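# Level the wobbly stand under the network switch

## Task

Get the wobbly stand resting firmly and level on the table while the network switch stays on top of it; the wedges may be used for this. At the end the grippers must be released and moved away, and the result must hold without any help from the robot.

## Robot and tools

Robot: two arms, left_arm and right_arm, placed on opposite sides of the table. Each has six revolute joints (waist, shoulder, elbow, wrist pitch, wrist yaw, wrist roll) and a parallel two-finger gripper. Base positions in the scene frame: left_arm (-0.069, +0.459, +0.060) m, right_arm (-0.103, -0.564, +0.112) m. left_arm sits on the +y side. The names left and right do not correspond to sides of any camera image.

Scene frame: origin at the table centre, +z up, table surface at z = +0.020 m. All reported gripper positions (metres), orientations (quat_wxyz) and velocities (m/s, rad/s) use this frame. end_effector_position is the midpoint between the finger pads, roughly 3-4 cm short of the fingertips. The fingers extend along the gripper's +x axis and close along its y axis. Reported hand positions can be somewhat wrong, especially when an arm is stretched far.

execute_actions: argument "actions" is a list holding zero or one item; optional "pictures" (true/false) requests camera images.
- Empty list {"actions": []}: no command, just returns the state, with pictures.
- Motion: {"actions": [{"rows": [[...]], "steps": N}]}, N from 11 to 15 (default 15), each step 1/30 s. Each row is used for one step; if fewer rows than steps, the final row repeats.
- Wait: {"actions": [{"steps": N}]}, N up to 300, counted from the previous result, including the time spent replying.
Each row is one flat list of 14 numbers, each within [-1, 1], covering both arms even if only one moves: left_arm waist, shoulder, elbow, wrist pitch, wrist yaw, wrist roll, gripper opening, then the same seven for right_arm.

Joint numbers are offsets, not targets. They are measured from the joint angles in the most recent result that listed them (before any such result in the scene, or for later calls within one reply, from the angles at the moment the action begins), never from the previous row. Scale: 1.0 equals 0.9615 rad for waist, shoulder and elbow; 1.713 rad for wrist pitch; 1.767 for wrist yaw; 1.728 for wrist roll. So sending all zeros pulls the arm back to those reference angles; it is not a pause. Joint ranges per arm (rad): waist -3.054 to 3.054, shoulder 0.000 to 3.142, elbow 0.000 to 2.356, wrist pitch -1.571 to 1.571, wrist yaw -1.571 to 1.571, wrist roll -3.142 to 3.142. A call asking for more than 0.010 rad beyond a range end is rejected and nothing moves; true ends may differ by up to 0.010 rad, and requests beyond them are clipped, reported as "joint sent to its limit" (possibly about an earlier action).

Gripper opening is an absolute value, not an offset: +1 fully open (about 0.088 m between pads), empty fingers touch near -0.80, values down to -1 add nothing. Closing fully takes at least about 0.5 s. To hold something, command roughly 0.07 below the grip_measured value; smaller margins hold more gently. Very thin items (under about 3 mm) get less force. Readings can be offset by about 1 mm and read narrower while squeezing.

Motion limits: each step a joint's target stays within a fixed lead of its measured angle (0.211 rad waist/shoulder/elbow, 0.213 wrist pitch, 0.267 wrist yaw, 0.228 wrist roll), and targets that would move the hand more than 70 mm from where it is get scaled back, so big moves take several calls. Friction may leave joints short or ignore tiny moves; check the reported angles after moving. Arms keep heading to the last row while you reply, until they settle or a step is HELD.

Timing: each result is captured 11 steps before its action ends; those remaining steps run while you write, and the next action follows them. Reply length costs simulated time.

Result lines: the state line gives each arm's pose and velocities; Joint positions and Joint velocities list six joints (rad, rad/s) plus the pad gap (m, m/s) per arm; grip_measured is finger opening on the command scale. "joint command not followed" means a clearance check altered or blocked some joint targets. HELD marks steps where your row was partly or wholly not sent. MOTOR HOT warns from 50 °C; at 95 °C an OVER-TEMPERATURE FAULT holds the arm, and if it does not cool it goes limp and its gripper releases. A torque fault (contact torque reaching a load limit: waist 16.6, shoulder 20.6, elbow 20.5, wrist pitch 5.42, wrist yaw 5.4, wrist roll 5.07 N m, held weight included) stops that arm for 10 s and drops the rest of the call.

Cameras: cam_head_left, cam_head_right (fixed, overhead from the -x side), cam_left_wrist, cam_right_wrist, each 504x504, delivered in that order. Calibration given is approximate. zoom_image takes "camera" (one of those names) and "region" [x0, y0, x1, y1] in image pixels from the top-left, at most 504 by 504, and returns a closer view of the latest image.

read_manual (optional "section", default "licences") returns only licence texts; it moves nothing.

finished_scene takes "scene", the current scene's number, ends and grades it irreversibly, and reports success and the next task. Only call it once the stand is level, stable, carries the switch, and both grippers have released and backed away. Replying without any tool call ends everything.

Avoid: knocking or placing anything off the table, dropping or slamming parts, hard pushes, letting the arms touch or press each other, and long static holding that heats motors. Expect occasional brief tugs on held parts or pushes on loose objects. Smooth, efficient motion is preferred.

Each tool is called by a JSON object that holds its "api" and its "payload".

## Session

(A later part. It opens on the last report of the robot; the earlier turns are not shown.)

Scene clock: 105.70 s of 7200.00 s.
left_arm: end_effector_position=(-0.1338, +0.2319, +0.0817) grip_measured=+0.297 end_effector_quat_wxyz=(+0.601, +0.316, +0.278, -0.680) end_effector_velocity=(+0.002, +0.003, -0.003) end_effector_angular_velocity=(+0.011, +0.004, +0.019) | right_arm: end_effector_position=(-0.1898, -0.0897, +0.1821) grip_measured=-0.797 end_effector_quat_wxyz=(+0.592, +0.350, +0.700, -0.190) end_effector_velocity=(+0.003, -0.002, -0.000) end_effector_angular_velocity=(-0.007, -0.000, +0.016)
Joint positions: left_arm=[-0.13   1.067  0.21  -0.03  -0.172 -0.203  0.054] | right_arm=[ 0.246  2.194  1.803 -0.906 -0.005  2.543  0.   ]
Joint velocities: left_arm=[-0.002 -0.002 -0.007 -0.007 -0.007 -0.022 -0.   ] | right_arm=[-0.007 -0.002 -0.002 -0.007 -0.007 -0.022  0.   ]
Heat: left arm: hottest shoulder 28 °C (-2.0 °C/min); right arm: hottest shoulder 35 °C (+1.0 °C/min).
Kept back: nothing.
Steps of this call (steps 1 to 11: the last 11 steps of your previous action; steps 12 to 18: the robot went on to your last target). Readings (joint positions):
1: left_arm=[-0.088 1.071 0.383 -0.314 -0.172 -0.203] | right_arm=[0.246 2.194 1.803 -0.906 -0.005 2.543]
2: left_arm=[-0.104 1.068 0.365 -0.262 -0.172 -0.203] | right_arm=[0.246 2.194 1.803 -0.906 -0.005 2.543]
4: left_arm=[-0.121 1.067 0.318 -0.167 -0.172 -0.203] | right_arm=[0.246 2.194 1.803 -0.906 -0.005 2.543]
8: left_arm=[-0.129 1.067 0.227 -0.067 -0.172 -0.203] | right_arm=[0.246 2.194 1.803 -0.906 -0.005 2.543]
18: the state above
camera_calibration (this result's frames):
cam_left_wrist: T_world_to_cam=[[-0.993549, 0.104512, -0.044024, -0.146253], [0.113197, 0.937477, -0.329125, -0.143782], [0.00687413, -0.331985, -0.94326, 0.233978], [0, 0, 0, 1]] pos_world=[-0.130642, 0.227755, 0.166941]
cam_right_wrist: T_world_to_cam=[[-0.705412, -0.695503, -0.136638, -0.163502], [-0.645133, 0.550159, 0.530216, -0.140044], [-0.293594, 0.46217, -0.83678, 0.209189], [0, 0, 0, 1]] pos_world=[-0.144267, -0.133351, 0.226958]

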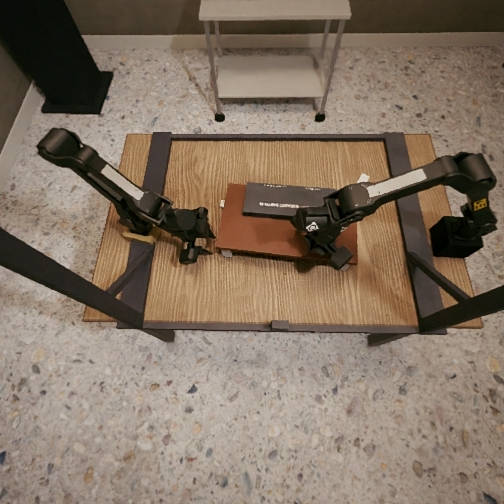

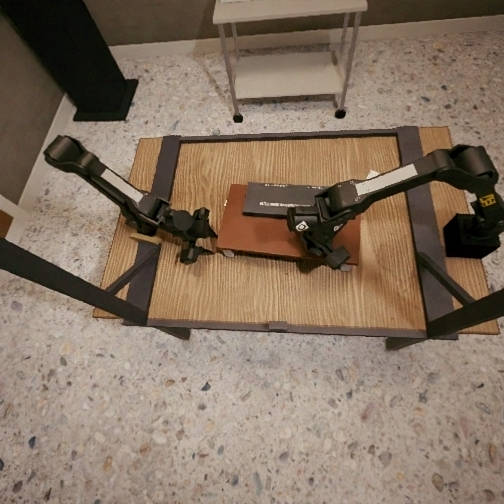

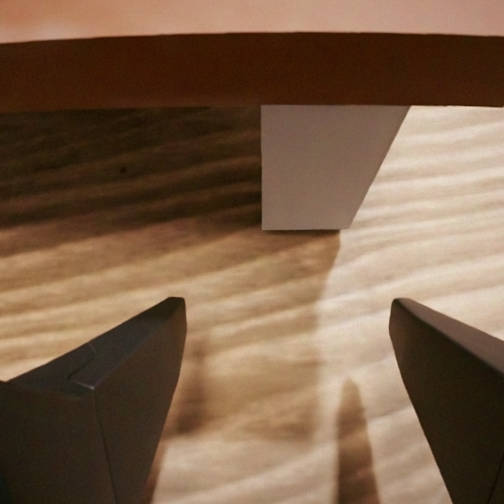

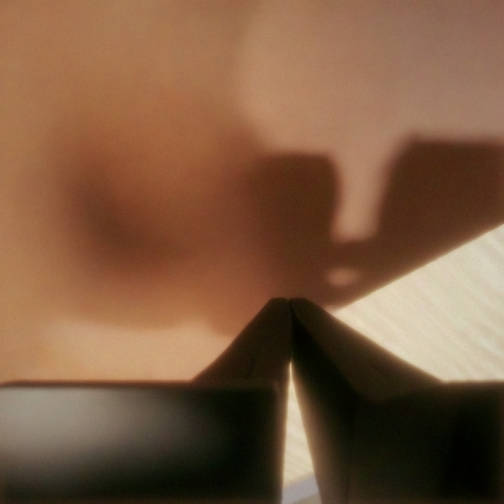

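{"api": "zoom_image", "payload": {"camera": "cam_left_wrist", "region": [240, 20, 340, 120]}}

{"api": "execute_actions", "payload": {"actions": [{"rows": [[0,0,0,0,0,0,0.3, 0,0.01,-0.015,0.006,0,0,-0.8],[0,0,0,0,0,0,0.3, 0,0.015,-0.025,0.012,0,0,-0.8],[0,0,0,0,0,0,0.3, 0,0.02,-0.035,0.018,0,0,-0.8],[0,0,0,0,0,0,0.3, 0,0.024,-0.045,0.024,0,0,-0.8],[0,0,0,0,0,0,0.3, 0,0.028,-0.053,0.03,0,0,-0.8],[0,0,0,0,0,0,0.3, 0,0.032,-0.06,0.035,0,0,-0.8],[0,0,0,0,0,0,0.3, 0,0.036,-0.065,0.039,0,0,-0.8],[0,0,0,0,0,0,0.3, 0,0.042,-0.069,0.039,0,0,-0.8],[0,0,0,0,0,0,0.3, 0,0.048,-0.073,0.039,0,0,-0.8],[0,0,0,0,0,0,0.3, 0,0.055,-0.078,0.039,0,0,-0.8],[0,0,0,0,0,0,0.3, 0,0.062,-0.083,0.039,0,0,-0.8],[0,0,0,0,0,0,0.3, 0,0.07,-0.088,0.039,0,0,-0.8]], "steps": 15}]}}

{"api": "execute_actions", "payload": {"actions": [{"steps": 16}], "pictures": true}}

{"api": "zoom_image", "payload": {"camera": "cam_left_wrist", "region": [240, 20, 340, 120]}}

Region (240, 20, 340, 120) of cam_left_wrist's 504x504 image, scaled by 5.040, with more detail than that image has.

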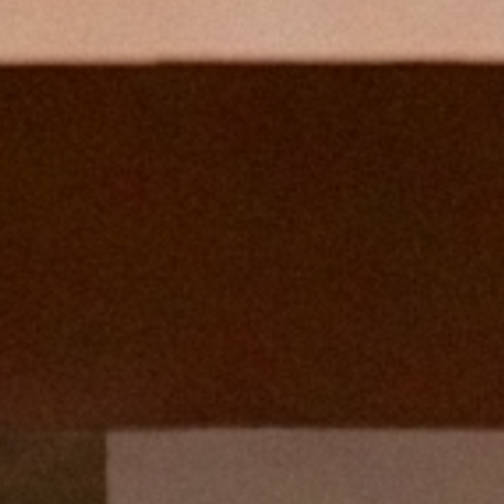

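Scene clock: 107.47 s of 7200.00 s.
left_arm: end_effector_position=(-0.1338, +0.2318, +0.0818) grip_measured=+0.297 end_effector_quat_wxyz=(+0.601, +0.316, +0.278, -0.680) end_effector_velocity=(-0.001, +0.004, -0.004) end_effector_angular_velocity=(+0.019, +0.003, -0.006) | right_arm: end_effector_position=(-0.1899, -0.0890, +0.1787) grip_measured=-0.797 end_effector_quat_wxyz=(+0.591, +0.352, +0.701, -0.188) end_effector_velocity=(+0.000, -0.001, -0.061) end_effector_angular_velocity=(+0.011, +0.007, +0.007)
Joint positions: left_arm=[-0.13   1.067  0.21  -0.029 -0.172 -0.203  0.054] | right_arm=[ 0.246  2.195  1.789 -0.885 -0.005  2.543  0.   ]
Joint velocities: left_arm=[-0.007  0.002 -0.007 -0.007  0.007 -0.007 -0.   ] | right_arm=[-0.002  0.027 -0.203  0.242 -0.007 -0.007  0.   ]
Heat: left arm: hottest shoulder 28 °C (-3.0 °C/min); right arm: hottest shoulder 36 °C (+2.0 °C/min).
Steps of this call (steps 1 to 15: the robot went on to your last target; steps 16 to 49: nothing new was sent; steps 50 to 53: the first 4 steps of this action). Readings (joint positions):
50: left_arm=[-0.130 1.067 0.210 -0.029 -0.172 -0.203] | right_arm=[0.246 2.194 1.802 -0.905 -0.005 2.543]
51: left_arm=[-0.130 1.067 0.210 -0.029 -0.172 -0.203] | right_arm=[0.246 2.194 1.800 -0.901 -0.005 2.543]
53: the state above

Scene clock: 108.00 s of 7200.00 s.
left_arm: end_effector_position=(-0.1338, +0.2318, +0.0818) grip_measured=+0.297 end_effector_quat_wxyz=(+0.601, +0.316, +0.278, -0.680) end_effector_velocity=(-0.001, +0.002, -0.001) end_effector_angular_velocity=(+0.008, -0.002, -0.013) | right_arm: end_effector_position=(-0.1905, -0.0895, +0.1615) grip_measured=-0.797 end_effector_quat_wxyz=(+0.593, +0.349, +0.701, -0.190) end_effector_velocity=(-0.000, +0.002, +0.002) end_effector_angular_velocity=(+0.011, +0.007, +0.007)
Joint positions: left_arm=[-0.13   1.067  0.21  -0.029 -0.172 -0.203  0.054] | right_arm=[ 0.248  2.213  1.75  -0.836 -0.006  2.543  0.   ]
Joint velocities: left_arm=[-0.002 -0.002 -0.002 -0.007  0.007  0.007  0.   ] | right_arm=[-0.002 -0.002  0.002  0.007 -0.007 -0.007  0.   ]
Heat: left arm: hottest shoulder 28 °C (-3.0 °C/min); right arm: hottest shoulder 36 °C (+1.0 °C/min).
Kept back: nothing.
Steps of this call (steps 1 to 11: the last 11 steps of your previous action; steps 12 to 16: the robot went on to your last target). Readings (joint positions):
1: left_arm=[-0.130 1.067 0.210 -0.029 -0.172 -0.203] | right_arm=[0.246 2.196 1.782 -0.877 -0.005 2.543]
2: left_arm=[-0.130 1.067 0.210 -0.029 -0.172 -0.203] | right_arm=[0.246 2.199 1.775 -0.869 -0.005 2.543]
4: left_arm=[-0.130 1.067 0.210 -0.029 -0.172 -0.203] | right_arm=[0.246 2.207 1.762 -0.854 -0.006 2.543]
8: left_arm=[-0.130 1.067 0.210 -0.029 -0.172 -0.203] | right_arm=[0.247 2.211 1.753 -0.839 -0.006 2.543]
16: the state above
camera_calibration (this result's frames):
cam_left_wrist: T_world_to_cam=[[-0.993561, 0.104481, -0.0438103, -0.146296], [0.113102, 0.937244, -0.329819, -0.143534], [0.00660124, -0.332651, -0.943027, 0.234137], [0, 0, 0, 1]] pos_world=[-0.130666, 0.227697, 0.167048]
cam_right_wrist: T_world_to_cam=[[-0.70451, -0.696758, -0.134884, -0.166944], [-0.645503, 0.550122, 0.529804, -0.129745], [-0.294942, 0.460321, -0.837326, 0.191304], [0, 0, 0, 1]] pos_world=[-0.144941, -0.133005, 0.206405]

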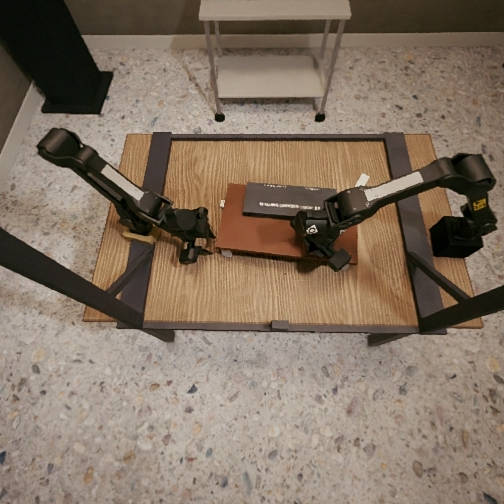

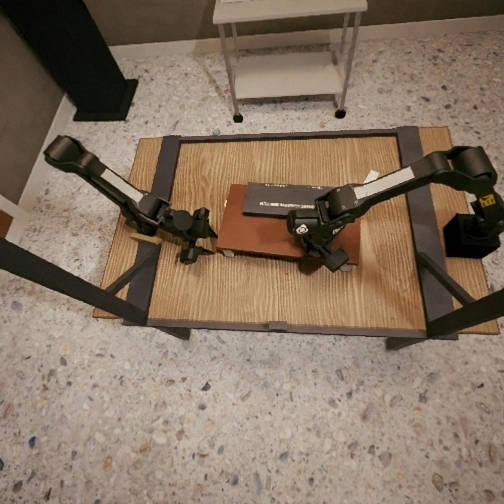

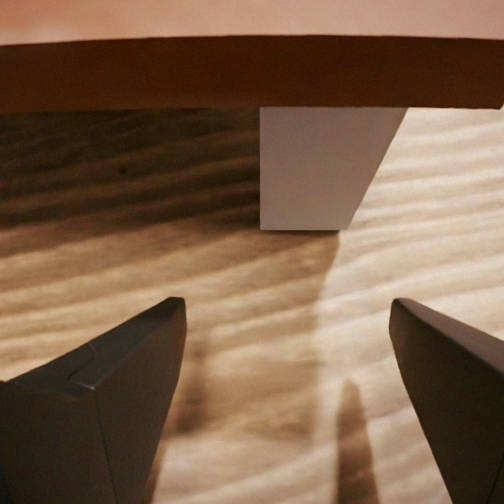

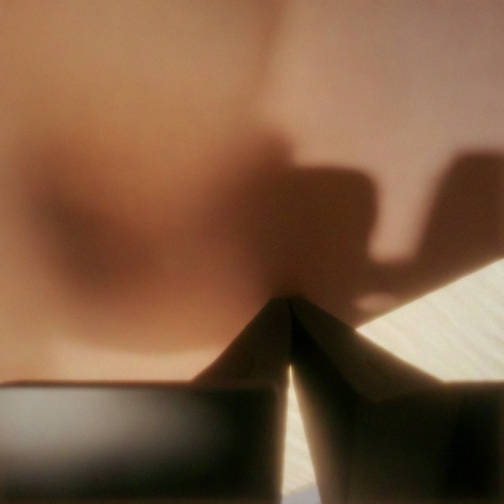

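Region (240, 20, 340, 120) of cam_left_wrist's 504x504 image, scaled by 5.040, with more detail than that image has.

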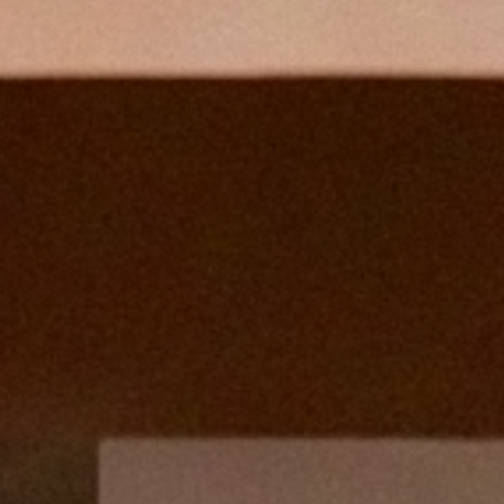

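{"api": "execute_actions", "payload": {"actions": [{"rows": [[0,0,0.06,-0.01,0,0,0.3, 0,-0.03,0,0,0,0,-0.8],[0,0,0.12,-0.04,0,0,0.3, 0,-0.08,0,0,0,0,-0.8],[0.02,0,0.17,-0.08,0,0,0.3, 0,-0.14,-0.05,0.008,0,0,-0.8],[0.06,0,0.215,-0.12,0.02,0.03,0.3, 0,-0.21,-0.12,0.016,0,0,-0.8],[0.12,0,0.215,-0.16,0.05,0.07,0.3, 0,-0.28,-0.2,0.024,0,0,-0.8],[0.19,0,0.215,-0.2,0.08,0.11,0.3, 0,-0.35,-0.28,0.032,0,0,-0.8],[0.26,0,0.215,-0.24,0.11,0.15,0.3, 0,-0.42,-0.36,0.04,0,0,-0.8],[0.33,0,0.215,-0.272,0.14,0.19,0.3, 0,-0.49,-0.44,0.048,0,0,-0.8],[1.0,0,0.215,-0.272,0.36,0.496,0.3, -0.03,-0.56,-0.52,0.056,0,0,-0.8],[1.0,0,0.215,-0.272,0.36,0.496,0.3, -0.07,-0.62,-0.6,0.064,0,0,-0.8],[1.0,0,0.215,-0.272,0.36,0.496,0.3, -0.12,-0.68,-0.68,0.072,0,0,-0.8],[1.0,0,0.215,-0.272,0.36,0.496,0.3, -0.424,-0.685,-0.755,0.079,0,0,-0.8]], "steps": 15}]}}

{"api": "execute_actions", "payload": {"actions": [{"steps": 20}]}}

Scene clock: 114.10 s of 7200.00 s.
left_arm: end_effector_position=(-0.1356, +0.2230, +0.0973) grip_measured=+0.297 end_effector_quat_wxyz=(+0.599, +0.322, +0.281, -0.677) end_effector_velocity=(-0.002, -0.154, +0.253) end_effector_angular_velocity=(+0.119, -0.005, -0.114) | right_arm: end_effector_position=(-0.1898, -0.0935, +0.1789) grip_measured=-0.797 end_effector_quat_wxyz=(+0.584, +0.359, +0.706, -0.179) end_effector_velocity=(+0.027, -0.162, +0.167) end_effector_angular_velocity=(+0.263, +0.067, +0.011)
Joint positions: left_arm=[-0.119  1.067  0.293 -0.127 -0.164 -0.194  0.054] | right_arm=[ 0.248  2.153  1.716 -0.825 -0.006  2.543  0.   ]
Joint velocities: left_arm=[ 0.462 -0.002  1.223 -1.267  0.388  0.432 -0.   ] | right_arm=[-0.002 -1.004 -0.989  0.256 -0.022 -0.007  0.   ]
Heat: left arm: hottest shoulder 28 °C (-3.0 °C/min); right arm: hottest shoulder 35 °C (+0.0 °C/min).
Steps of this call (steps 1 to 15: the robot went on to your last target; steps 16 to 90: nothing new was sent; then 2.97 s passed at rest; steps 91 to 94: the first 4 steps of this action). Readings (joint positions):
91: left_arm=[-0.130 1.067 0.215 -0.035 -0.172 -0.203] | right_arm=[0.248 2.206 1.752 -0.836 -0.006 2.543]
92: left_arm=[-0.130 1.067 0.231 -0.056 -0.172 -0.203] | right_arm=[0.248 2.195 1.752 -0.835 -0.006 2.543]
94: the state above

Scene clock: 114.77 s of 7200.00 s.
left_arm: end_effector_position=(-0.0157, +0.2480, +0.1091) grip_measured=+0.298 end_effector_quat_wxyz=(+0.544, +0.337, +0.316, -0.700) end_effector_velocity=(+0.029, +0.008, +0.002) end_effector_angular_velocity=(-0.023, -0.026, +0.079) | right_arm: end_effector_position=(-0.0293, -0.2409, +0.2001) grip_measured=-0.797 end_effector_quat_wxyz=(+0.533, +0.501, +0.620, -0.284) end_effector_velocity=(+0.003, +0.006, +0.034) end_effector_angular_velocity=(+0.119, -0.037, +0.002)
Joint positions: left_arm=[ 0.815  1.066  0.413 -0.492  0.459  0.642  0.054] | right_arm=[-0.158  1.568  1.033 -0.704 -0.002  2.543  0.   ]
Joint velocities: left_arm=[ 0.154 -0.002  0.002 -0.007  0.022  0.081 -0.   ] | right_arm=[-0.002 -0.1    0.002  0.022  0.007 -0.007  0.   ]
Heat: left arm: hottest shoulder 28 °C (-3.0 °C/min); right arm: hottest shoulder 35 °C (+0.0 °C/min).
Kept back: nothing.
Steps of this call (steps 1 to 11: the last 11 steps of your previous action; steps 12 to 20: the robot went on to your last target). Readings (joint positions):
1: left_arm=[-0.097 1.067 0.332 -0.170 -0.143 -0.167] | right_arm=[0.248 2.112 1.674 -0.817 -0.006 2.543]
2: left_arm=[-0.060 1.067 0.367 -0.217 -0.110 -0.125] | right_arm=[0.248 2.061 1.620 -0.808 -0.006 2.543]
4: left_arm=[0.042 1.065 0.409 -0.333 -0.032 -0.019] | right_arm=[0.248 1.939 1.503 -0.785 -0.006 2.543]
8: left_arm=[0.289 1.066 0.413 -0.467 0.266 0.239] | right_arm=[0.193 1.698 1.282 -0.739 -0.010 2.543]
20: the state above

{"api": "execute_actions", "payload": {"actions": [{"rows": [[0.04,0.04,0,0.02,0.002,0.006,0.3, 0,0.01,0,0.004,0,0,-0.8],[0.08,0.09,0,0.052,0.002,0.006,0.3, 0,0.02,0,0.008,0,0,-0.8],[0.112,0.15,0,0.092,0.002,0.006,0.3, 0,0.03,0,0.012,0,0,-0.8],[0.112,0.21,0,0.133,0.002,0.006,0.3, 0,0.04,-0.005,0.016,0,0,-0.8],[0.112,0.27,-0.005,0.175,0.002,0.006,0.3, 0,0.05,-0.012,0.02,0,0,-0.8],[0.112,0.33,-0.01,0.217,0.002,0.006,0.3, 0,0.06,-0.012,0.025,0,0,-0.8],[0.112,0.385,-0.012,0.256,0.002,0.006,0.3, 0,0.068,-0.012,0.029,0,0,-0.8],[0.112,0.43,-0.012,0.29,0.002,0.006,0.3, 0,0.068,-0.012,0.029,0,0,-0.8],[0.112,0.465,-0.012,0.316,0.002,0.006,0.3, 0,0.068,-0.012,0.029,0,0,-0.8],[0.112,0.49,-0.012,0.336,0.002,0.006,0.3, 0,0.068,-0.012,0.029,0,0,-0.8],[0.112,0.51,-0.012,0.349,0.002,0.006,0.3, 0,0.068,-0.012,0.029,0,0,-0.8],[0.112,0.523,-0.012,0.357,0.002,0.006,0.3, 0,0.068,-0.012,0.029,0,0,-0.8]], "steps": 15}]}}

{"api": "execute_actions", "payload": {"actions": [{"steps": 17}], "pictures": true}}

Scene clock: 116.37 s of 7200.00 s.
left_arm: end_effector_position=(+0.0061, +0.2398, +0.1019) grip_measured=+0.298 end_effector_quat_wxyz=(+0.570, +0.326, +0.315, -0.685) end_effector_velocity=(+0.243, -0.124, -0.123) end_effector_angular_velocity=(-0.212, -0.190, +0.561) | right_arm: end_effector_position=(-0.0287, -0.2384, +0.1989) grip_measured=-0.797 end_effector_quat_wxyz=(+0.532, +0.503, +0.620, -0.282) end_effector_velocity=(+0.005, +0.022, -0.061) end_effector_angular_velocity=(-0.082, +0.023, +0.007)
Joint positions: left_arm=[ 0.882  1.152  0.413 -0.385  0.465  0.649  0.054] | right_arm=[-0.158  1.575  1.033 -0.691 -0.002  2.543  0.   ]
Joint velocities: left_arm=[ 0.54   1.272 -0.002  1.56  -0.037 -0.007  0.   ] | right_arm=[-0.002  0.217 -0.007  0.139 -0.007 -0.007  0.   ]
Heat: left arm: hottest wrist pitch 28 °C (-3.0 °C/min); right arm: hottest shoulder 35 °C (+0.0 °C/min).
Steps of this call (steps 1 to 30: the robot went on to your last target; steps 31 to 44: nothing new was sent; steps 45 to 48: the first 4 steps of this action). Readings (joint positions):
45: left_arm=[0.831 1.070 0.413 -0.491 0.463 0.649] | right_arm=[-0.158 1.562 1.033 -0.703 -0.002 2.543]
46: left_arm=[0.842 1.084 0.413 -0.472 0.465 0.649] | right_arm=[-0.158 1.564 1.033 -0.701 -0.002 2.543]
48: the state above

Scene clock: 116.93 s of 7200.00 s.
left_arm: end_effector_position=(+0.0477, +0.2002, +0.0552) grip_measured=+0.298 end_effector_quat_wxyz=(+0.603, +0.318, +0.281, -0.676) end_effector_velocity=(+0.001, -0.001, -0.002) end_effector_angular_velocity=(-0.002, -0.014, -0.004) | right_arm: end_effector_position=(-0.0278, -0.2343, +0.1836) grip_measured=-0.797 end_effector_quat_wxyz=(+0.536, +0.496, +0.618, -0.290) end_effector_velocity=(-0.003, +0.000, +0.003) end_effector_angular_velocity=(+0.007, +0.018, +0.011)
Joint positions: left_arm=[0.92  1.558 0.411 0.114 0.463 0.649 0.054] | right_arm=[-0.158  1.626  1.028 -0.657 -0.002  2.543  0.   ]
Joint velocities: left_arm=[-0.002  0.012 -0.002  0.022 -0.007  0.007  0.   ] | right_arm=[-0.002 -0.007  0.002 -0.007 -0.022 -0.007  0.   ]
Heat: left arm: hottest wrist pitch 28 °C (-3.0 °C/min); right arm: hottest shoulder 35 °C (+0.0 °C/min).
Kept back: nothing.
Steps of this call (steps 1 to 11: the last 11 steps of your previous action; steps 12 to 17: the robot went on to your last target). Readings (joint positions):
1: left_arm=[0.897 1.198 0.413 -0.330 0.464 0.649] | right_arm=[-0.158 1.583 1.033 -0.685 -0.002 2.543]
2: left_arm=[0.906 1.248 0.413 -0.271 0.463 0.649] | right_arm=[-0.158 1.593 1.032 -0.680 -0.002 2.543]
4: left_arm=[0.915 1.353 0.413 -0.149 0.463 0.649] | right_arm=[-0.158 1.611 1.031 -0.668 -0.002 2.543]
8: left_arm=[0.919 1.504 0.413 0.039 0.463 0.649] | right_arm=[-0.158 1.625 1.028 -0.660 -0.002 2.543]
17: the state above
camera_calibration (this result's frames):
cam_left_wrist: T_world_to_cam=[[-0.994286, 0.0968398, -0.0449243, 0.0378513], [0.106172, 0.940882, -0.321665, -0.144103], [0.0111184, -0.324597, -0.945787, 0.19563], [0, 0, 0, 1]] pos_world=[0.0507596, 0.195419, 0.140372]
cam_right_wrist: T_world_to_cam=[[-0.920697, -0.355295, -0.161498, -0.0712579], [-0.382342, 0.738107, 0.555889, 0.0898233], [-0.0783014, 0.573553, -0.815418, 0.352954], [0, 0, 0, 1]] pos_world=[-0.00362696, -0.294055, 0.226365]

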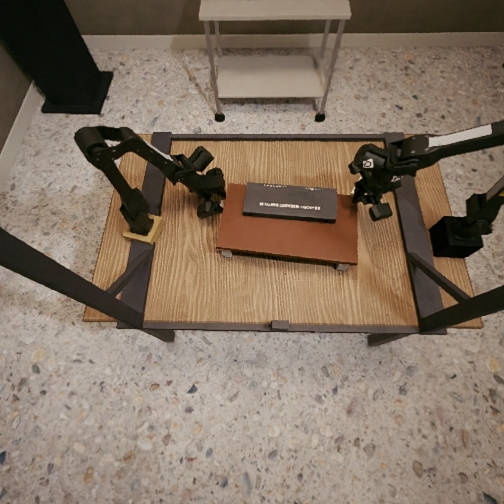

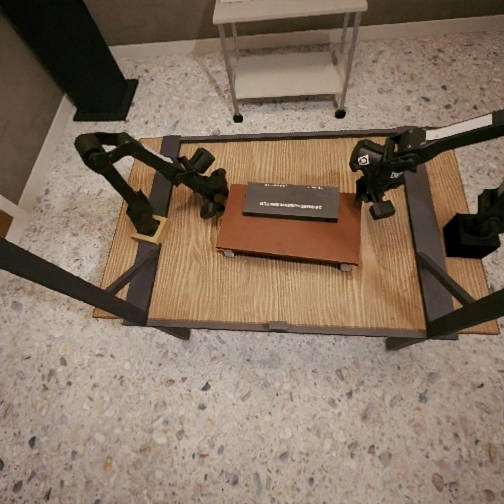

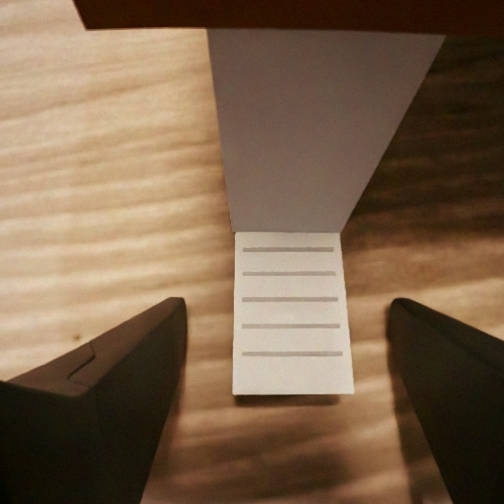

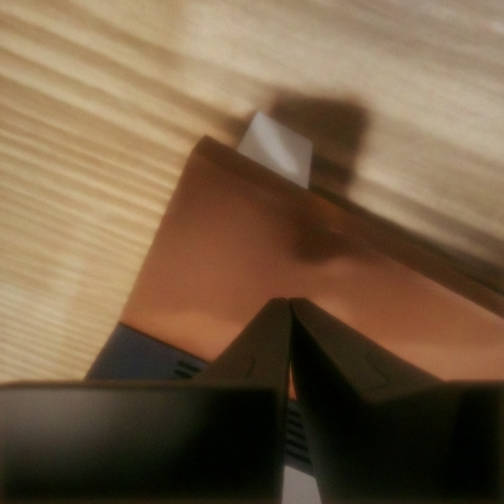

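{"api": "execute_actions", "payload": {"actions": [{"rows": [[0,0.012,-0.01,0.003,0,0.002,0.15, 0,0.012,-0.018,0.008,0,0,-0.8],[0,0.012,-0.01,0.003,0,0.002,0.0, 0,0.018,-0.028,0.016,0,0,-0.8],[0,0.012,-0.01,0.003,0,0.002,-0.1, 0,0.024,-0.038,0.024,0,0,-0.8],[0,0.012,-0.01,0.003,0,0.002,-0.15, 0,0.03,-0.048,0.032,0,0,-0.8],[0,0.012,-0.01,0.003,0,0.002,-0.18, 0,0.036,-0.057,0.04,0,0,-0.8],[0,0.012,-0.01,0.003,0,0.002,-0.2, 0,0.041,-0.064,0.047,0,0,-0.8],[0,0.012,-0.01,0.003,0,0.002,-0.22, 0,0.045,-0.07,0.052,0,0,-0.8],[0,0.012,-0.01,0.003,0,0.002,-0.25, 0,0.05,-0.075,0.056,0,0,-0.8],[0,0.012,-0.01,0.003,0,0.002,-0.28, 0,0.056,-0.08,0.056,0,0,-0.8],[0,0.012,-0.01,0.003,0,0.002,-0.31, 0,0.062,-0.086,0.053,0,0,-0.8],[0,0.012,-0.01,0.003,0,0.002,-0.35, 0,0.069,-0.092,0.049,0,0,-0.8],[0,0.012,-0.01,0.003,0,0.002,-0.35, 0,0.076,-0.098,0.045,0,0,-0.8],[0,0.012,-0.01,0.003,0,0.002,-0.35, 0,0.083,-0.105,0.04,0,0,-0.8]], "steps": 15}]}}

{"api": "execute_actions", "payload": {"actions": [{"steps": 15}], "pictures": true}}

Scene clock: 118.87 s of 7200.00 s.
left_arm: end_effector_position=(+0.0479, +0.2001, +0.0549) grip_measured=+0.040 end_effector_quat_wxyz=(+0.603, +0.318, +0.281, -0.676) end_effector_velocity=(+0.000, +0.003, -0.002) end_effector_angular_velocity=(+0.014, +0.007, +0.012) | right_arm: end_effector_position=(-0.0276, -0.2336, +0.1786) grip_measured=-0.797 end_effector_quat_wxyz=(+0.535, +0.498, +0.619, -0.288) end_effector_velocity=(-0.001, -0.004, -0.082) end_effector_angular_velocity=(-0.021, +0.005, +0.021)
Joint positions: left_arm=[0.92  1.56  0.411 0.116 0.463 0.649 0.041] | right_arm=[-0.158  1.632  1.011 -0.629 -0.002  2.543  0.   ]
Joint velocities: left_arm=[ 0.002  0.002 -0.002 -0.007 -0.007 -0.007 -0.109] | right_arm=[-0.002  0.12  -0.217  0.315 -0.007 -0.022  0.   ]
Heat: left arm: hottest wrist pitch 28 °C (-3.0 °C/min); right arm: hottest shoulder 35 °C (-1.0 °C/min).
Steps of this call (steps 1 to 15: the robot went on to your last target; steps 16 to 54: nothing new was sent; steps 55 to 58: the first 4 steps of this action). Readings (joint positions):
55: left_arm=[0.920 1.560 0.411 0.116 0.463 0.649] | right_arm=[-0.158 1.626 1.026 -0.655 -0.002 2.543]
56: left_arm=[0.920 1.560 0.411 0.116 0.463 0.649] | right_arm=[-0.158 1.627 1.023 -0.649 -0.002 2.543]
58: the state above

Scene clock: 119.37 s of 7200.00 s.
left_arm: end_effector_position=(+0.0476, +0.2004, +0.0547) grip_measured=-0.278 end_effector_quat_wxyz=(+0.602, +0.318, +0.281, -0.676) end_effector_velocity=(-0.005, +0.000, +0.001) end_effector_angular_velocity=(-0.004, +0.033, +0.003) | right_arm: end_effector_position=(-0.0287, -0.2379, +0.1568) grip_measured=-0.797 end_effector_quat_wxyz=(+0.539, +0.490, +0.617, -0.297) end_effector_velocity=(+0.001, -0.006, -0.003) end_effector_angular_velocity=(-0.029, -0.007, +0.016)
Joint positions: left_arm=[0.921 1.561 0.41  0.116 0.465 0.649 0.025] | right_arm=[-0.158  1.668  0.963 -0.571 -0.002  2.543  0.   ]
Joint velocities: left_arm=[-0.002 -0.002 -0.002 -0.007  0.022 -0.022 -0.   ] | right_arm=[-0.002  0.002 -0.002 -0.022  0.007 -0.022  0.   ]
Heat: left arm: hottest wrist pitch 28 °C (-3.0 °C/min); right arm: hottest shoulder 34 °C (-2.0 °C/min).
Kept back: nothing.
Steps of this call (steps 1 to 11: the last 11 steps of your previous action; steps 12 to 15: the robot went on to your last target). Readings (joint positions):
1: left_arm=[0.920 1.561 0.411 0.116 0.463 0.649] | right_arm=[-0.158 1.637 1.004 -0.618 -0.002 2.543]
2: left_arm=[0.920 1.561 0.411 0.116 0.463 0.649] | right_arm=[-0.158 1.642 0.995 -0.607 -0.002 2.543]
4: left_arm=[0.920 1.561 0.411 0.116 0.463 0.649] | right_arm=[-0.158 1.654 0.979 -0.587 -0.002 2.543]
8: left_arm=[0.920 1.561 0.410 0.116 0.465 0.649] | right_arm=[-0.158 1.665 0.966 -0.570 -0.002 2.543]
15: the state above
camera_calibration (this result's frames):
cam_left_wrist: T_world_to_cam=[[-0.99435, 0.096848, -0.0434492, 0.0376062], [0.105705, 0.940814, -0.322017, -0.144361], [0.00969101, -0.32479, -0.945736, 0.195303], [0, 0, 0, 1]] pos_world=[0.0507607, 0.195607, 0.139852]
cam_right_wrist: T_world_to_cam=[[-0.921262, -0.35872, -0.15032, -0.0803568], [-0.380155, 0.748792, 0.542948, 0.111674], [-0.0822079, 0.557342, -0.826203, 0.330868], [0, 0, 0, 1]] pos_world=[-0.00437639, -0.296853, 0.200652]

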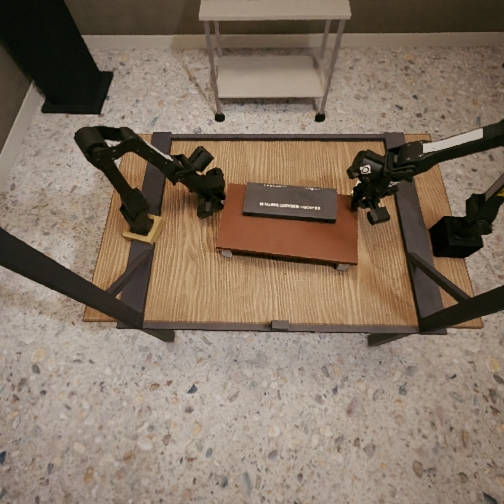

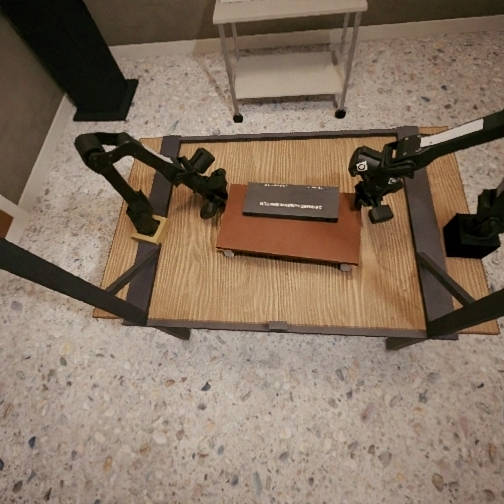

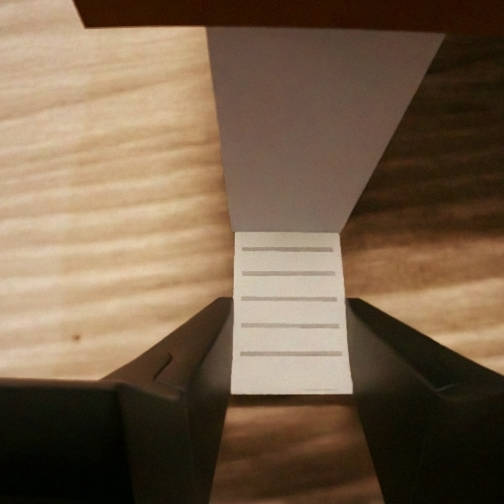

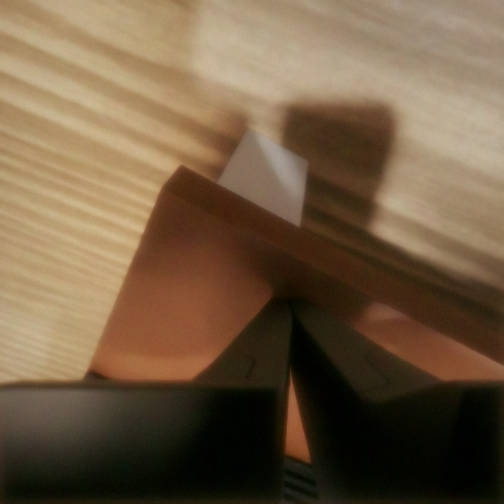

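{"api": "execute_actions", "payload": {"actions": [{"rows": [[0.006,-0.008,-0.009,-0.001,0.001,0.003,-0.35, 0,0.04,-0.037,-0.01,0,0,-0.8],[0.009,-0.011,-0.012,-0.002,0.001,0.004,-0.35, 0,0.04,-0.037,-0.01,0,0,-0.8],[0.012,-0.013,-0.014,-0.003,0.002,0.006,-0.35, 0,0.04,-0.037,-0.01,0,0,-0.8],[0.015,-0.0155,-0.016,-0.004,0.002,0.007,-0.35, 0,0.04,-0.037,-0.01,0,0,-0.8],[0.018,-0.018,-0.018,-0.005,0.003,0.008,-0.35, 0,0.04,-0.037,-0.01,0,0,-0.8],[0.021,-0.02,-0.02,-0.006,0.004,0.01,-0.35, 0,0.04,-0.037,-0.01,0,0,-0.8],[0.023,-0.0225,-0.021,-0.0064,0.004,0.0108,-0.35, 0,0.04,-0.037,-0.01,0,0,-0.8]], "steps": 13}]}}

{"api": "execute_actions", "payload": {"actions": [{"steps": 14}], "pictures": true}}

Scene clock: 120.67 s of 7200.00 s.
left_arm: end_effector_position=(+0.0478, +0.2004, +0.0549) grip_measured=-0.278 end_effector_quat_wxyz=(+0.603, +0.317, +0.281, -0.676) end_effector_velocity=(-0.002, +0.005, +0.000) end_effector_angular_velocity=(+0.002, +0.030, +0.011) | right_arm: end_effector_position=(-0.0287, -0.2380, +0.1567) grip_measured=-0.797 end_effector_quat_wxyz=(+0.539, +0.490, +0.617, -0.297) end_effector_velocity=(+0.001, -0.003, -0.002) end_effector_angular_velocity=(-0.014, -0.006, +0.002)
Joint positions: left_arm=[0.922 1.56  0.41  0.116 0.467 0.649 0.025] | right_arm=[-0.158  1.668  0.963 -0.571 -0.002  2.543  0.   ]
Joint velocities: left_arm=[ 0.017 -0.012 -0.007 -0.022  0.022 -0.007 -0.   ] | right_arm=[-0.002  0.002 -0.002 -0.007  0.007 -0.007  0.   ]
Heat: left arm: hottest wrist pitch 28 °C (-3.0 °C/min); right arm: hottest shoulder 34 °C (-2.0 °C/min).
Steps of this call (steps 1 to 15: the robot went on to your last target; steps 16 to 37: nothing new was sent; steps 38 to 39: the first 2 steps of this action). Readings (joint positions):
38: left_arm=[0.922 1.561 0.410 0.116 0.466 0.649] | right_arm=[-0.158 1.668 0.963 -0.571 -0.002 2.543]
39: the state above

Scene clock: 121.13 s of 7200.00 s.
left_arm: end_effector_position=(+0.0485, +0.2040, +0.0550) grip_measured=-0.278 end_effector_quat_wxyz=(+0.603, +0.317, +0.281, -0.676) end_effector_velocity=(-0.002, +0.009, -0.003) end_effector_angular_velocity=(+0.029, +0.020, +0.022) | right_arm: end_effector_position=(-0.0287, -0.2380, +0.1567) grip_measured=-0.797 end_effector_quat_wxyz=(+0.539, +0.490, +0.617, -0.297) end_effector_velocity=(-0.003, -0.003, -0.003) end_effector_angular_velocity=(-0.012, +0.022, +0.011)
Joint positions: left_arm=[0.936 1.55  0.402 0.109 0.473 0.663 0.025] | right_arm=[-0.158  1.668  0.963 -0.571 -0.002  2.543  0.   ]
Joint velocities: left_arm=[ 0.012 -0.017 -0.012 -0.037 -0.007 -0.007 -0.   ] | right_arm=[-0.002  0.002 -0.007 -0.007 -0.022 -0.007  0.   ]
Heat: left arm: hottest wrist pitch 28 °C (-3.1 °C/min); right arm: hottest shoulder 34 °C (-2.0 °C/min).
Kept back: nothing.
Steps of this call (steps 1 to 11: the last 11 steps of your previous action; steps 12 to 14: the robot went on to your last target). Readings (joint positions):
1: left_arm=[0.923 1.560 0.409 0.116 0.468 0.650] | right_arm=[-0.158 1.668 0.963 -0.571 -0.002 2.543]
2: left_arm=[0.924 1.559 0.409 0.116 0.469 0.652] | right_arm=[-0.158 1.668 0.963 -0.571 -0.002 2.543]
4: left_arm=[0.927 1.558 0.407 0.116 0.471 0.656] | right_arm=[-0.158 1.668 0.963 -0.571 -0.002 2.543]
8: left_arm=[0.933 1.552 0.403 0.111 0.473 0.661] | right_arm=[-0.158 1.668 0.963 -0.571 -0.002 2.543]
14: the state above
camera_calibration (this result's frames):
cam_left_wrist: T_world_to_cam=[[-0.994346, 0.0967056, -0.043867, 0.0381703], [0.105724, 0.940211, -0.323768, -0.14757], [0.00993399, -0.326576, -0.945119, 0.197117], [0, 0, 0, 1]] pos_world=[0.051598, 0.199429, 0.140195]
cam_right_wrist: T_world_to_cam=[[-0.921275, -0.358776, -0.150108, -0.0804341], [-0.380109, 0.748994, 0.542701, 0.111841], [-0.082278, 0.557035, -0.826403, 0.330737], [0, 0, 0, 1]] pos_world=[-0.00437768, -0.296858, 0.200552]

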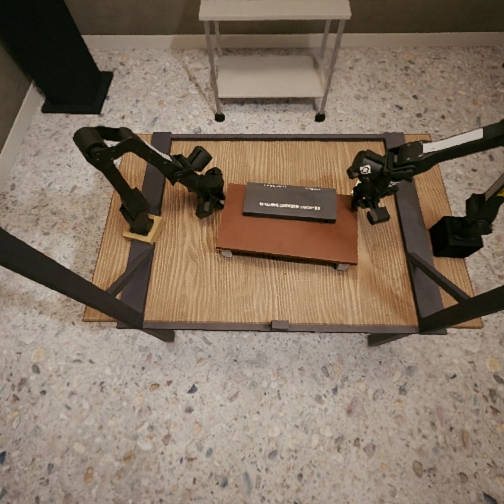

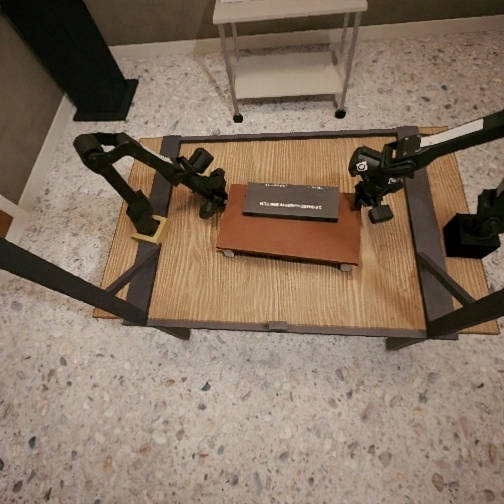

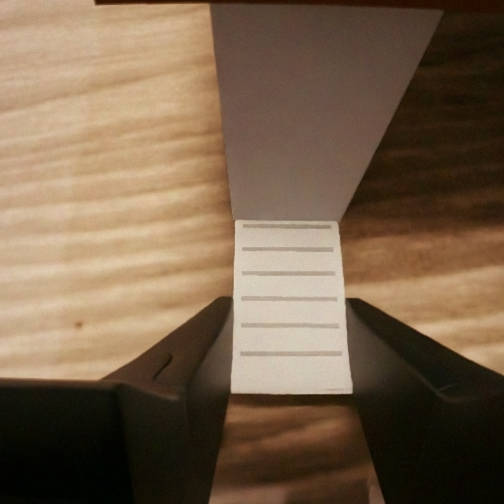

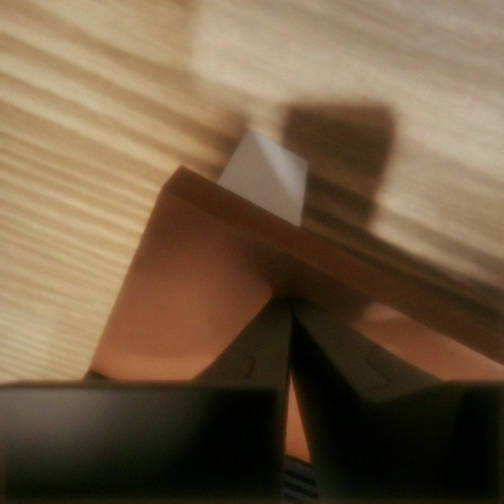

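{"api": "execute_actions", "payload": {"actions": []}}

Scene clock: 123.43 s of 7200.00 s.
left_arm: end_effector_position=(+0.0490, +0.2049, +0.0550) grip_measured=-0.278 end_effector_quat_wxyz=(+0.604, +0.317, +0.282, -0.675) end_effector_velocity=(+0.001, +0.002, -0.002) end_effector_angular_velocity=(+0.017, -0.015, +0.003) | right_arm: end_effector_position=(-0.0287, -0.2380, +0.1565) grip_measured=-0.797 end_effector_quat_wxyz=(+0.539, +0.490, +0.617, -0.297) end_effector_velocity=(-0.001, -0.005, -0.001) end_effector_angular_velocity=(-0.020, +0.010, +0.007)
Joint positions: left_arm=[0.939 1.548 0.4   0.108 0.473 0.663 0.025] | right_arm=[-0.158  1.669  0.963 -0.571 -0.002  2.543  0.   ]
Joint velocities: left_arm=[-0.002 -0.002 -0.002 -0.007 -0.022  0.007 -0.   ] | right_arm=[-0.002 -0.002 -0.002 -0.022 -0.007 -0.007  0.   ]
Heat: left arm: hottest shoulder 28 °C (-3.0 °C/min); right arm: hottest shoulder 34 °C (-2.0 °C/min).
Kept back: nothing.
Steps of this call (steps 1 to 30: the robot went on to your last target; steps 31 to 69: nothing new was sent). Readings (joint positions):
1: left_arm=[0.936 1.550 0.401 0.109 0.473 0.663] | right_arm=[-0.158 1.668 0.963 -0.571 -0.002 2.543]
2: left_arm=[0.936 1.549 0.401 0.109 0.473 0.663] | right_arm=[-0.158 1.669 0.963 -0.571 -0.002 2.543]
4: left_arm=[0.938 1.549 0.401 0.108 0.473 0.663] | right_arm=[-0.158 1.669 0.963 -0.571 -0.002 2.543]
8: left_arm=[0.939 1.548 0.400 0.108 0.473 0.663] | right_arm=[-0.158 1.669 0.963 -0.571 -0.002 2.543]
69: the state above
All arms were judged still, so your last target was given up. Only a new action makes them travel on or press farther. Fingers that are still opening or closing keep moving.
camera_calibration (this result's frames):
cam_left_wrist: T_world_to_cam=[[-0.994655, 0.0936071, -0.0435783, 0.039226], [0.102694, 0.940721, -0.32326, -0.148406], [0.0107356, -0.326008, -0.945306, 0.197273], [0, 0, 0, 1]] pos_world=[0.0521389, 0.200249, 0.140219]
cam_right_wrist: T_world_to_cam=[[-0.921288, -0.358831, -0.149897, -0.0805114], [-0.380063, 0.749196, 0.542455, 0.112009], [-0.082348, 0.556727, -0.826604, 0.330606], [0, 0, 0, 1]] pos_world=[-0.00437897, -0.296864, 0.200452]

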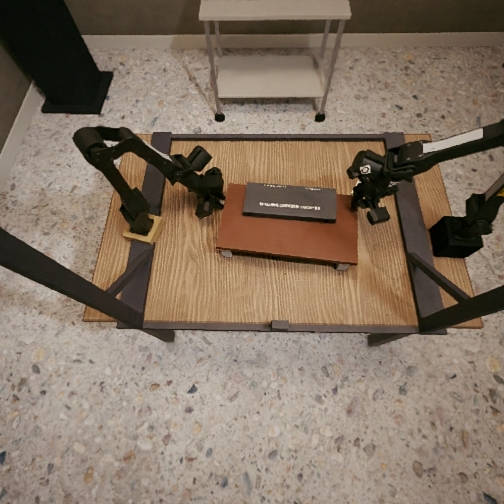

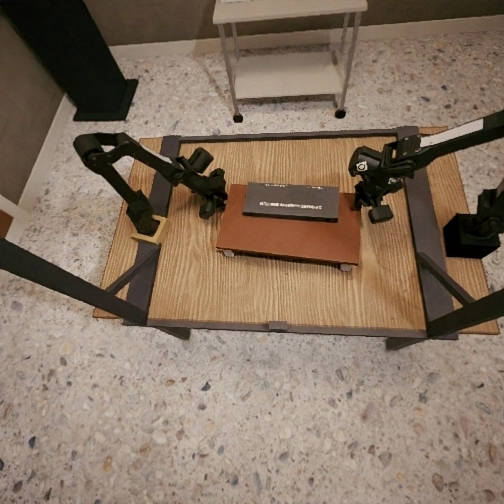

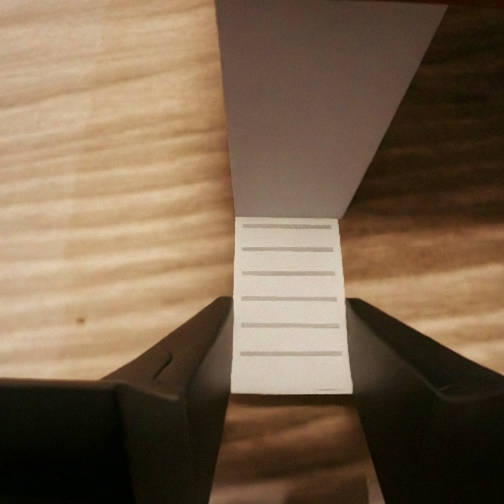

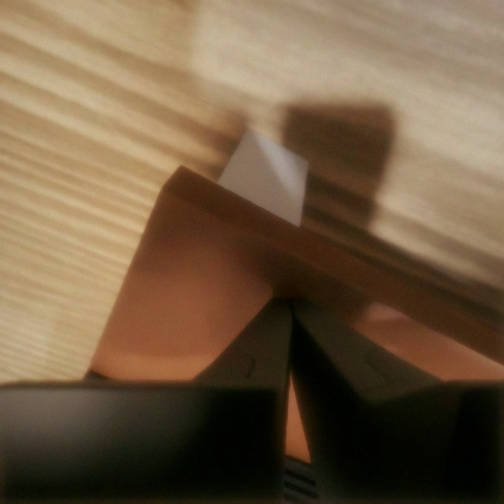

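{"api": "zoom_image", "payload": {"camera": "cam_left_wrist", "region": [200, 180, 380, 320]}}

Region (200, 180, 380, 320) of cam_left_wrist's 504x504 image, scaled by 2.800, with more detail than that image has.

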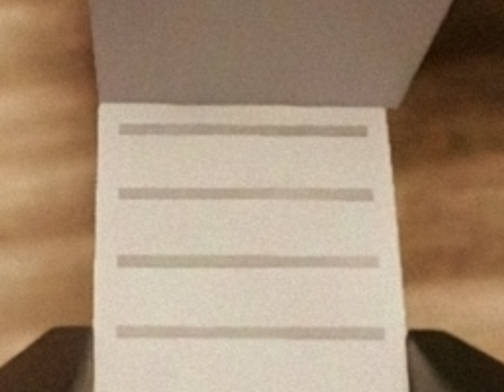

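{"api": "execute_actions", "payload": {"actions": [{"rows": [[-0.002,0.004,0.004,0,0,0,-0.35,0,0.04,-0.037,-0.01,0,0,-1],[-0.003,0.007,0.007,0,0,0,-0.35,0,0.04,-0.037,-0.01,0,0,-1],[-0.004,0.009,0.009,0,0,0,-0.35,0,0.04,-0.037,-0.01,0,0,-1],[-0.005,0.011,0.011,0,0,0,-0.35,0,0.04,-0.037,-0.01,0,0,-1]], "steps": 11}]}}

{"api": "execute_actions", "payload": {"actions": [{"steps": 25}], "pictures": true}}

Scene clock: 126.43 s of 7200.00 s.
left_arm: end_effector_position=(+0.0490, +0.2049, +0.0550) grip_measured=-0.278 end_effector_quat_wxyz=(+0.604, +0.317, +0.282, -0.675) end_effector_velocity=(-0.001, -0.002, +0.002) end_effector_angular_velocity=(-0.013, +0.002, -0.001) | right_arm: end_effector_position=(-0.0287, -0.2380, +0.1565) grip_measured=-0.797 end_effector_quat_wxyz=(+0.539, +0.490, +0.617, -0.297) end_effector_velocity=(+0.003, -0.001, +0.001) end_effector_angular_velocity=(+0.006, -0.006, -0.016)
Joint positions: left_arm=[0.939 1.548 0.4   0.108 0.473 0.663 0.025] | right_arm=[-0.158  1.669  0.963 -0.571 -0.002  2.543  0.   ]
Joint velocities: left_arm=[-0.002 -0.007 -0.002  0.007  0.007 -0.007 -0.   ] | right_arm=[-0.007 -0.007 -0.007  0.007  0.007  0.007  0.   ]
Heat: left arm: hottest shoulder 28 °C (-3.0 °C/min); right arm: hottest shoulder 33 °C (-3.0 °C/min).
Kept back: the last 11 steps of this action.
Steps of this call (steps 1 to 90: nothing new was sent). Readings (joint positions):
1: left_arm=[0.939 1.548 0.400 0.108 0.473 0.663] | right_arm=[-0.158 1.669 0.963 -0.571 -0.002 2.543]
2: left_arm=[0.939 1.548 0.400 0.108 0.473 0.663] | right_arm=[-0.158 1.669 0.963 -0.571 -0.002 2.543]
4: left_arm=[0.939 1.548 0.400 0.108 0.473 0.663] | right_arm=[-0.158 1.669 0.963 -0.571 -0.002 2.543]
8: left_arm=[0.939 1.548 0.400 0.108 0.473 0.663] | right_arm=[-0.158 1.669 0.963 -0.571 -0.002 2.543]
90: the state above

Scene clock: 127.27 s of 7200.00 s.
left_arm: end_effector_position=(+0.0490, +0.2049, +0.0549) grip_measured=-0.278 end_effector_quat_wxyz=(+0.604, +0.317, +0.282, -0.675) end_effector_velocity=(-0.003, +0.001, -0.000) end_effector_angular_velocity=(+0.003, +0.024, +0.011) | right_arm: end_effector_position=(-0.0289, -0.2380, +0.1565) grip_measured=-0.809 end_effector_quat_wxyz=(+0.539, +0.490, +0.617, -0.298) end_effector_velocity=(-0.000, -0.001, +0.001) end_effector_angular_velocity=(-0.000, +0.009, -0.007)
Joint positions: left_arm=[0.939 1.548 0.4   0.108 0.473 0.663 0.025] | right_arm=[-0.158  1.669  0.963 -0.571 -0.003  2.543  0.   ]
Joint velocities: left_arm=[-0.002 -0.002 -0.002 -0.007  0.007 -0.022 -0.   ] | right_arm=[-0.002 -0.002  0.002 -0.007 -0.007  0.007  0.   ]
Heat: left arm: hottest shoulder 28 °C (-3.0 °C/min); right arm: hottest shoulder 33 °C (-3.0 °C/min).
Kept back: nothing.
Steps of this call (steps 1 to 11: the last 11 steps of your previous action; steps 12 to 15: the robot went on to your last target; steps 16 to 25: nothing new was sent). Readings (joint positions):
1: left_arm=[0.939 1.548 0.400 0.108 0.473 0.663] | right_arm=[-0.158 1.669 0.963 -0.571 -0.003 2.543]
2: left_arm=[0.939 1.548 0.400 0.108 0.473 0.663] | right_arm=[-0.158 1.669 0.963 -0.571 -0.003 2.543]
4: left_arm=[0.939 1.548 0.400 0.108 0.473 0.663] | right_arm=[-0.158 1.669 0.963 -0.571 -0.003 2.543]
8: left_arm=[0.939 1.548 0.400 0.108 0.473 0.663] | right_arm=[-0.158 1.669 0.963 -0.571 -0.003 2.543]
25: the state above
All arms were judged still, so your last target was given up. Only a new action makes them travel on or press farther. Fingers that are still opening or closing keep moving.
camera_calibration (this result's frames):
cam_left_wrist: T_world_to_cam=[[-0.994665, 0.09362, -0.0433117, 0.0391761], [0.102617, 0.940817, -0.323006, -0.148494], [0.0105086, -0.325727, -0.945405, 0.197152], [0, 0, 0, 1]] pos_world=[0.0521333, 0.200256, 0.140121]
cam_right_wrist: T_world_to_cam=[[-0.921315, -0.359011, -0.149299, -0.0807424], [-0.379843, 0.749024, 0.542847, 0.111851], [-0.0830597, 0.556843, -0.826454, 0.330567], [0, 0, 0, 1]] pos_world=[-0.00444662, -0.29684, 0.200426]

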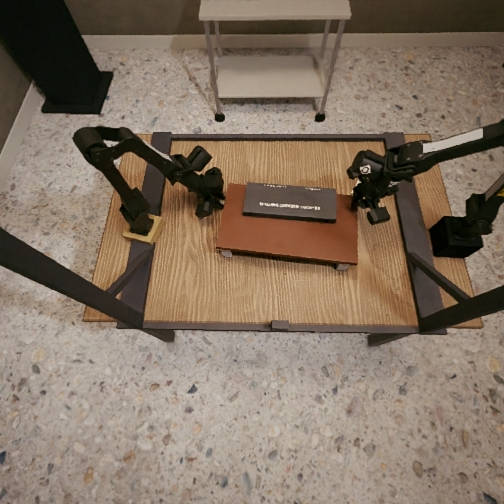

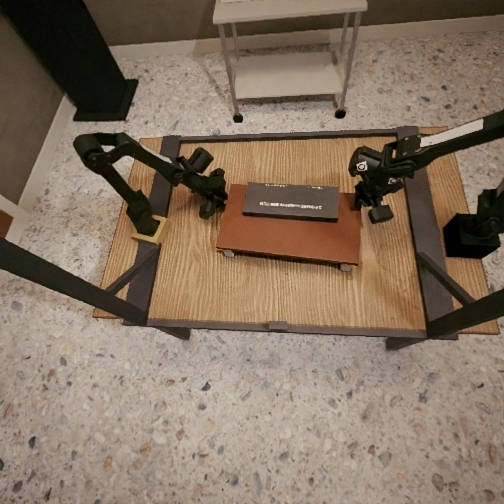

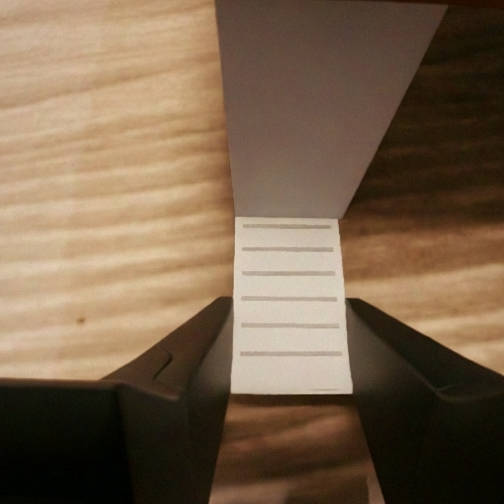

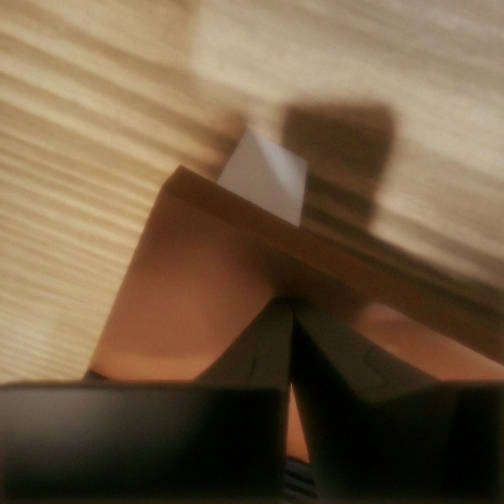

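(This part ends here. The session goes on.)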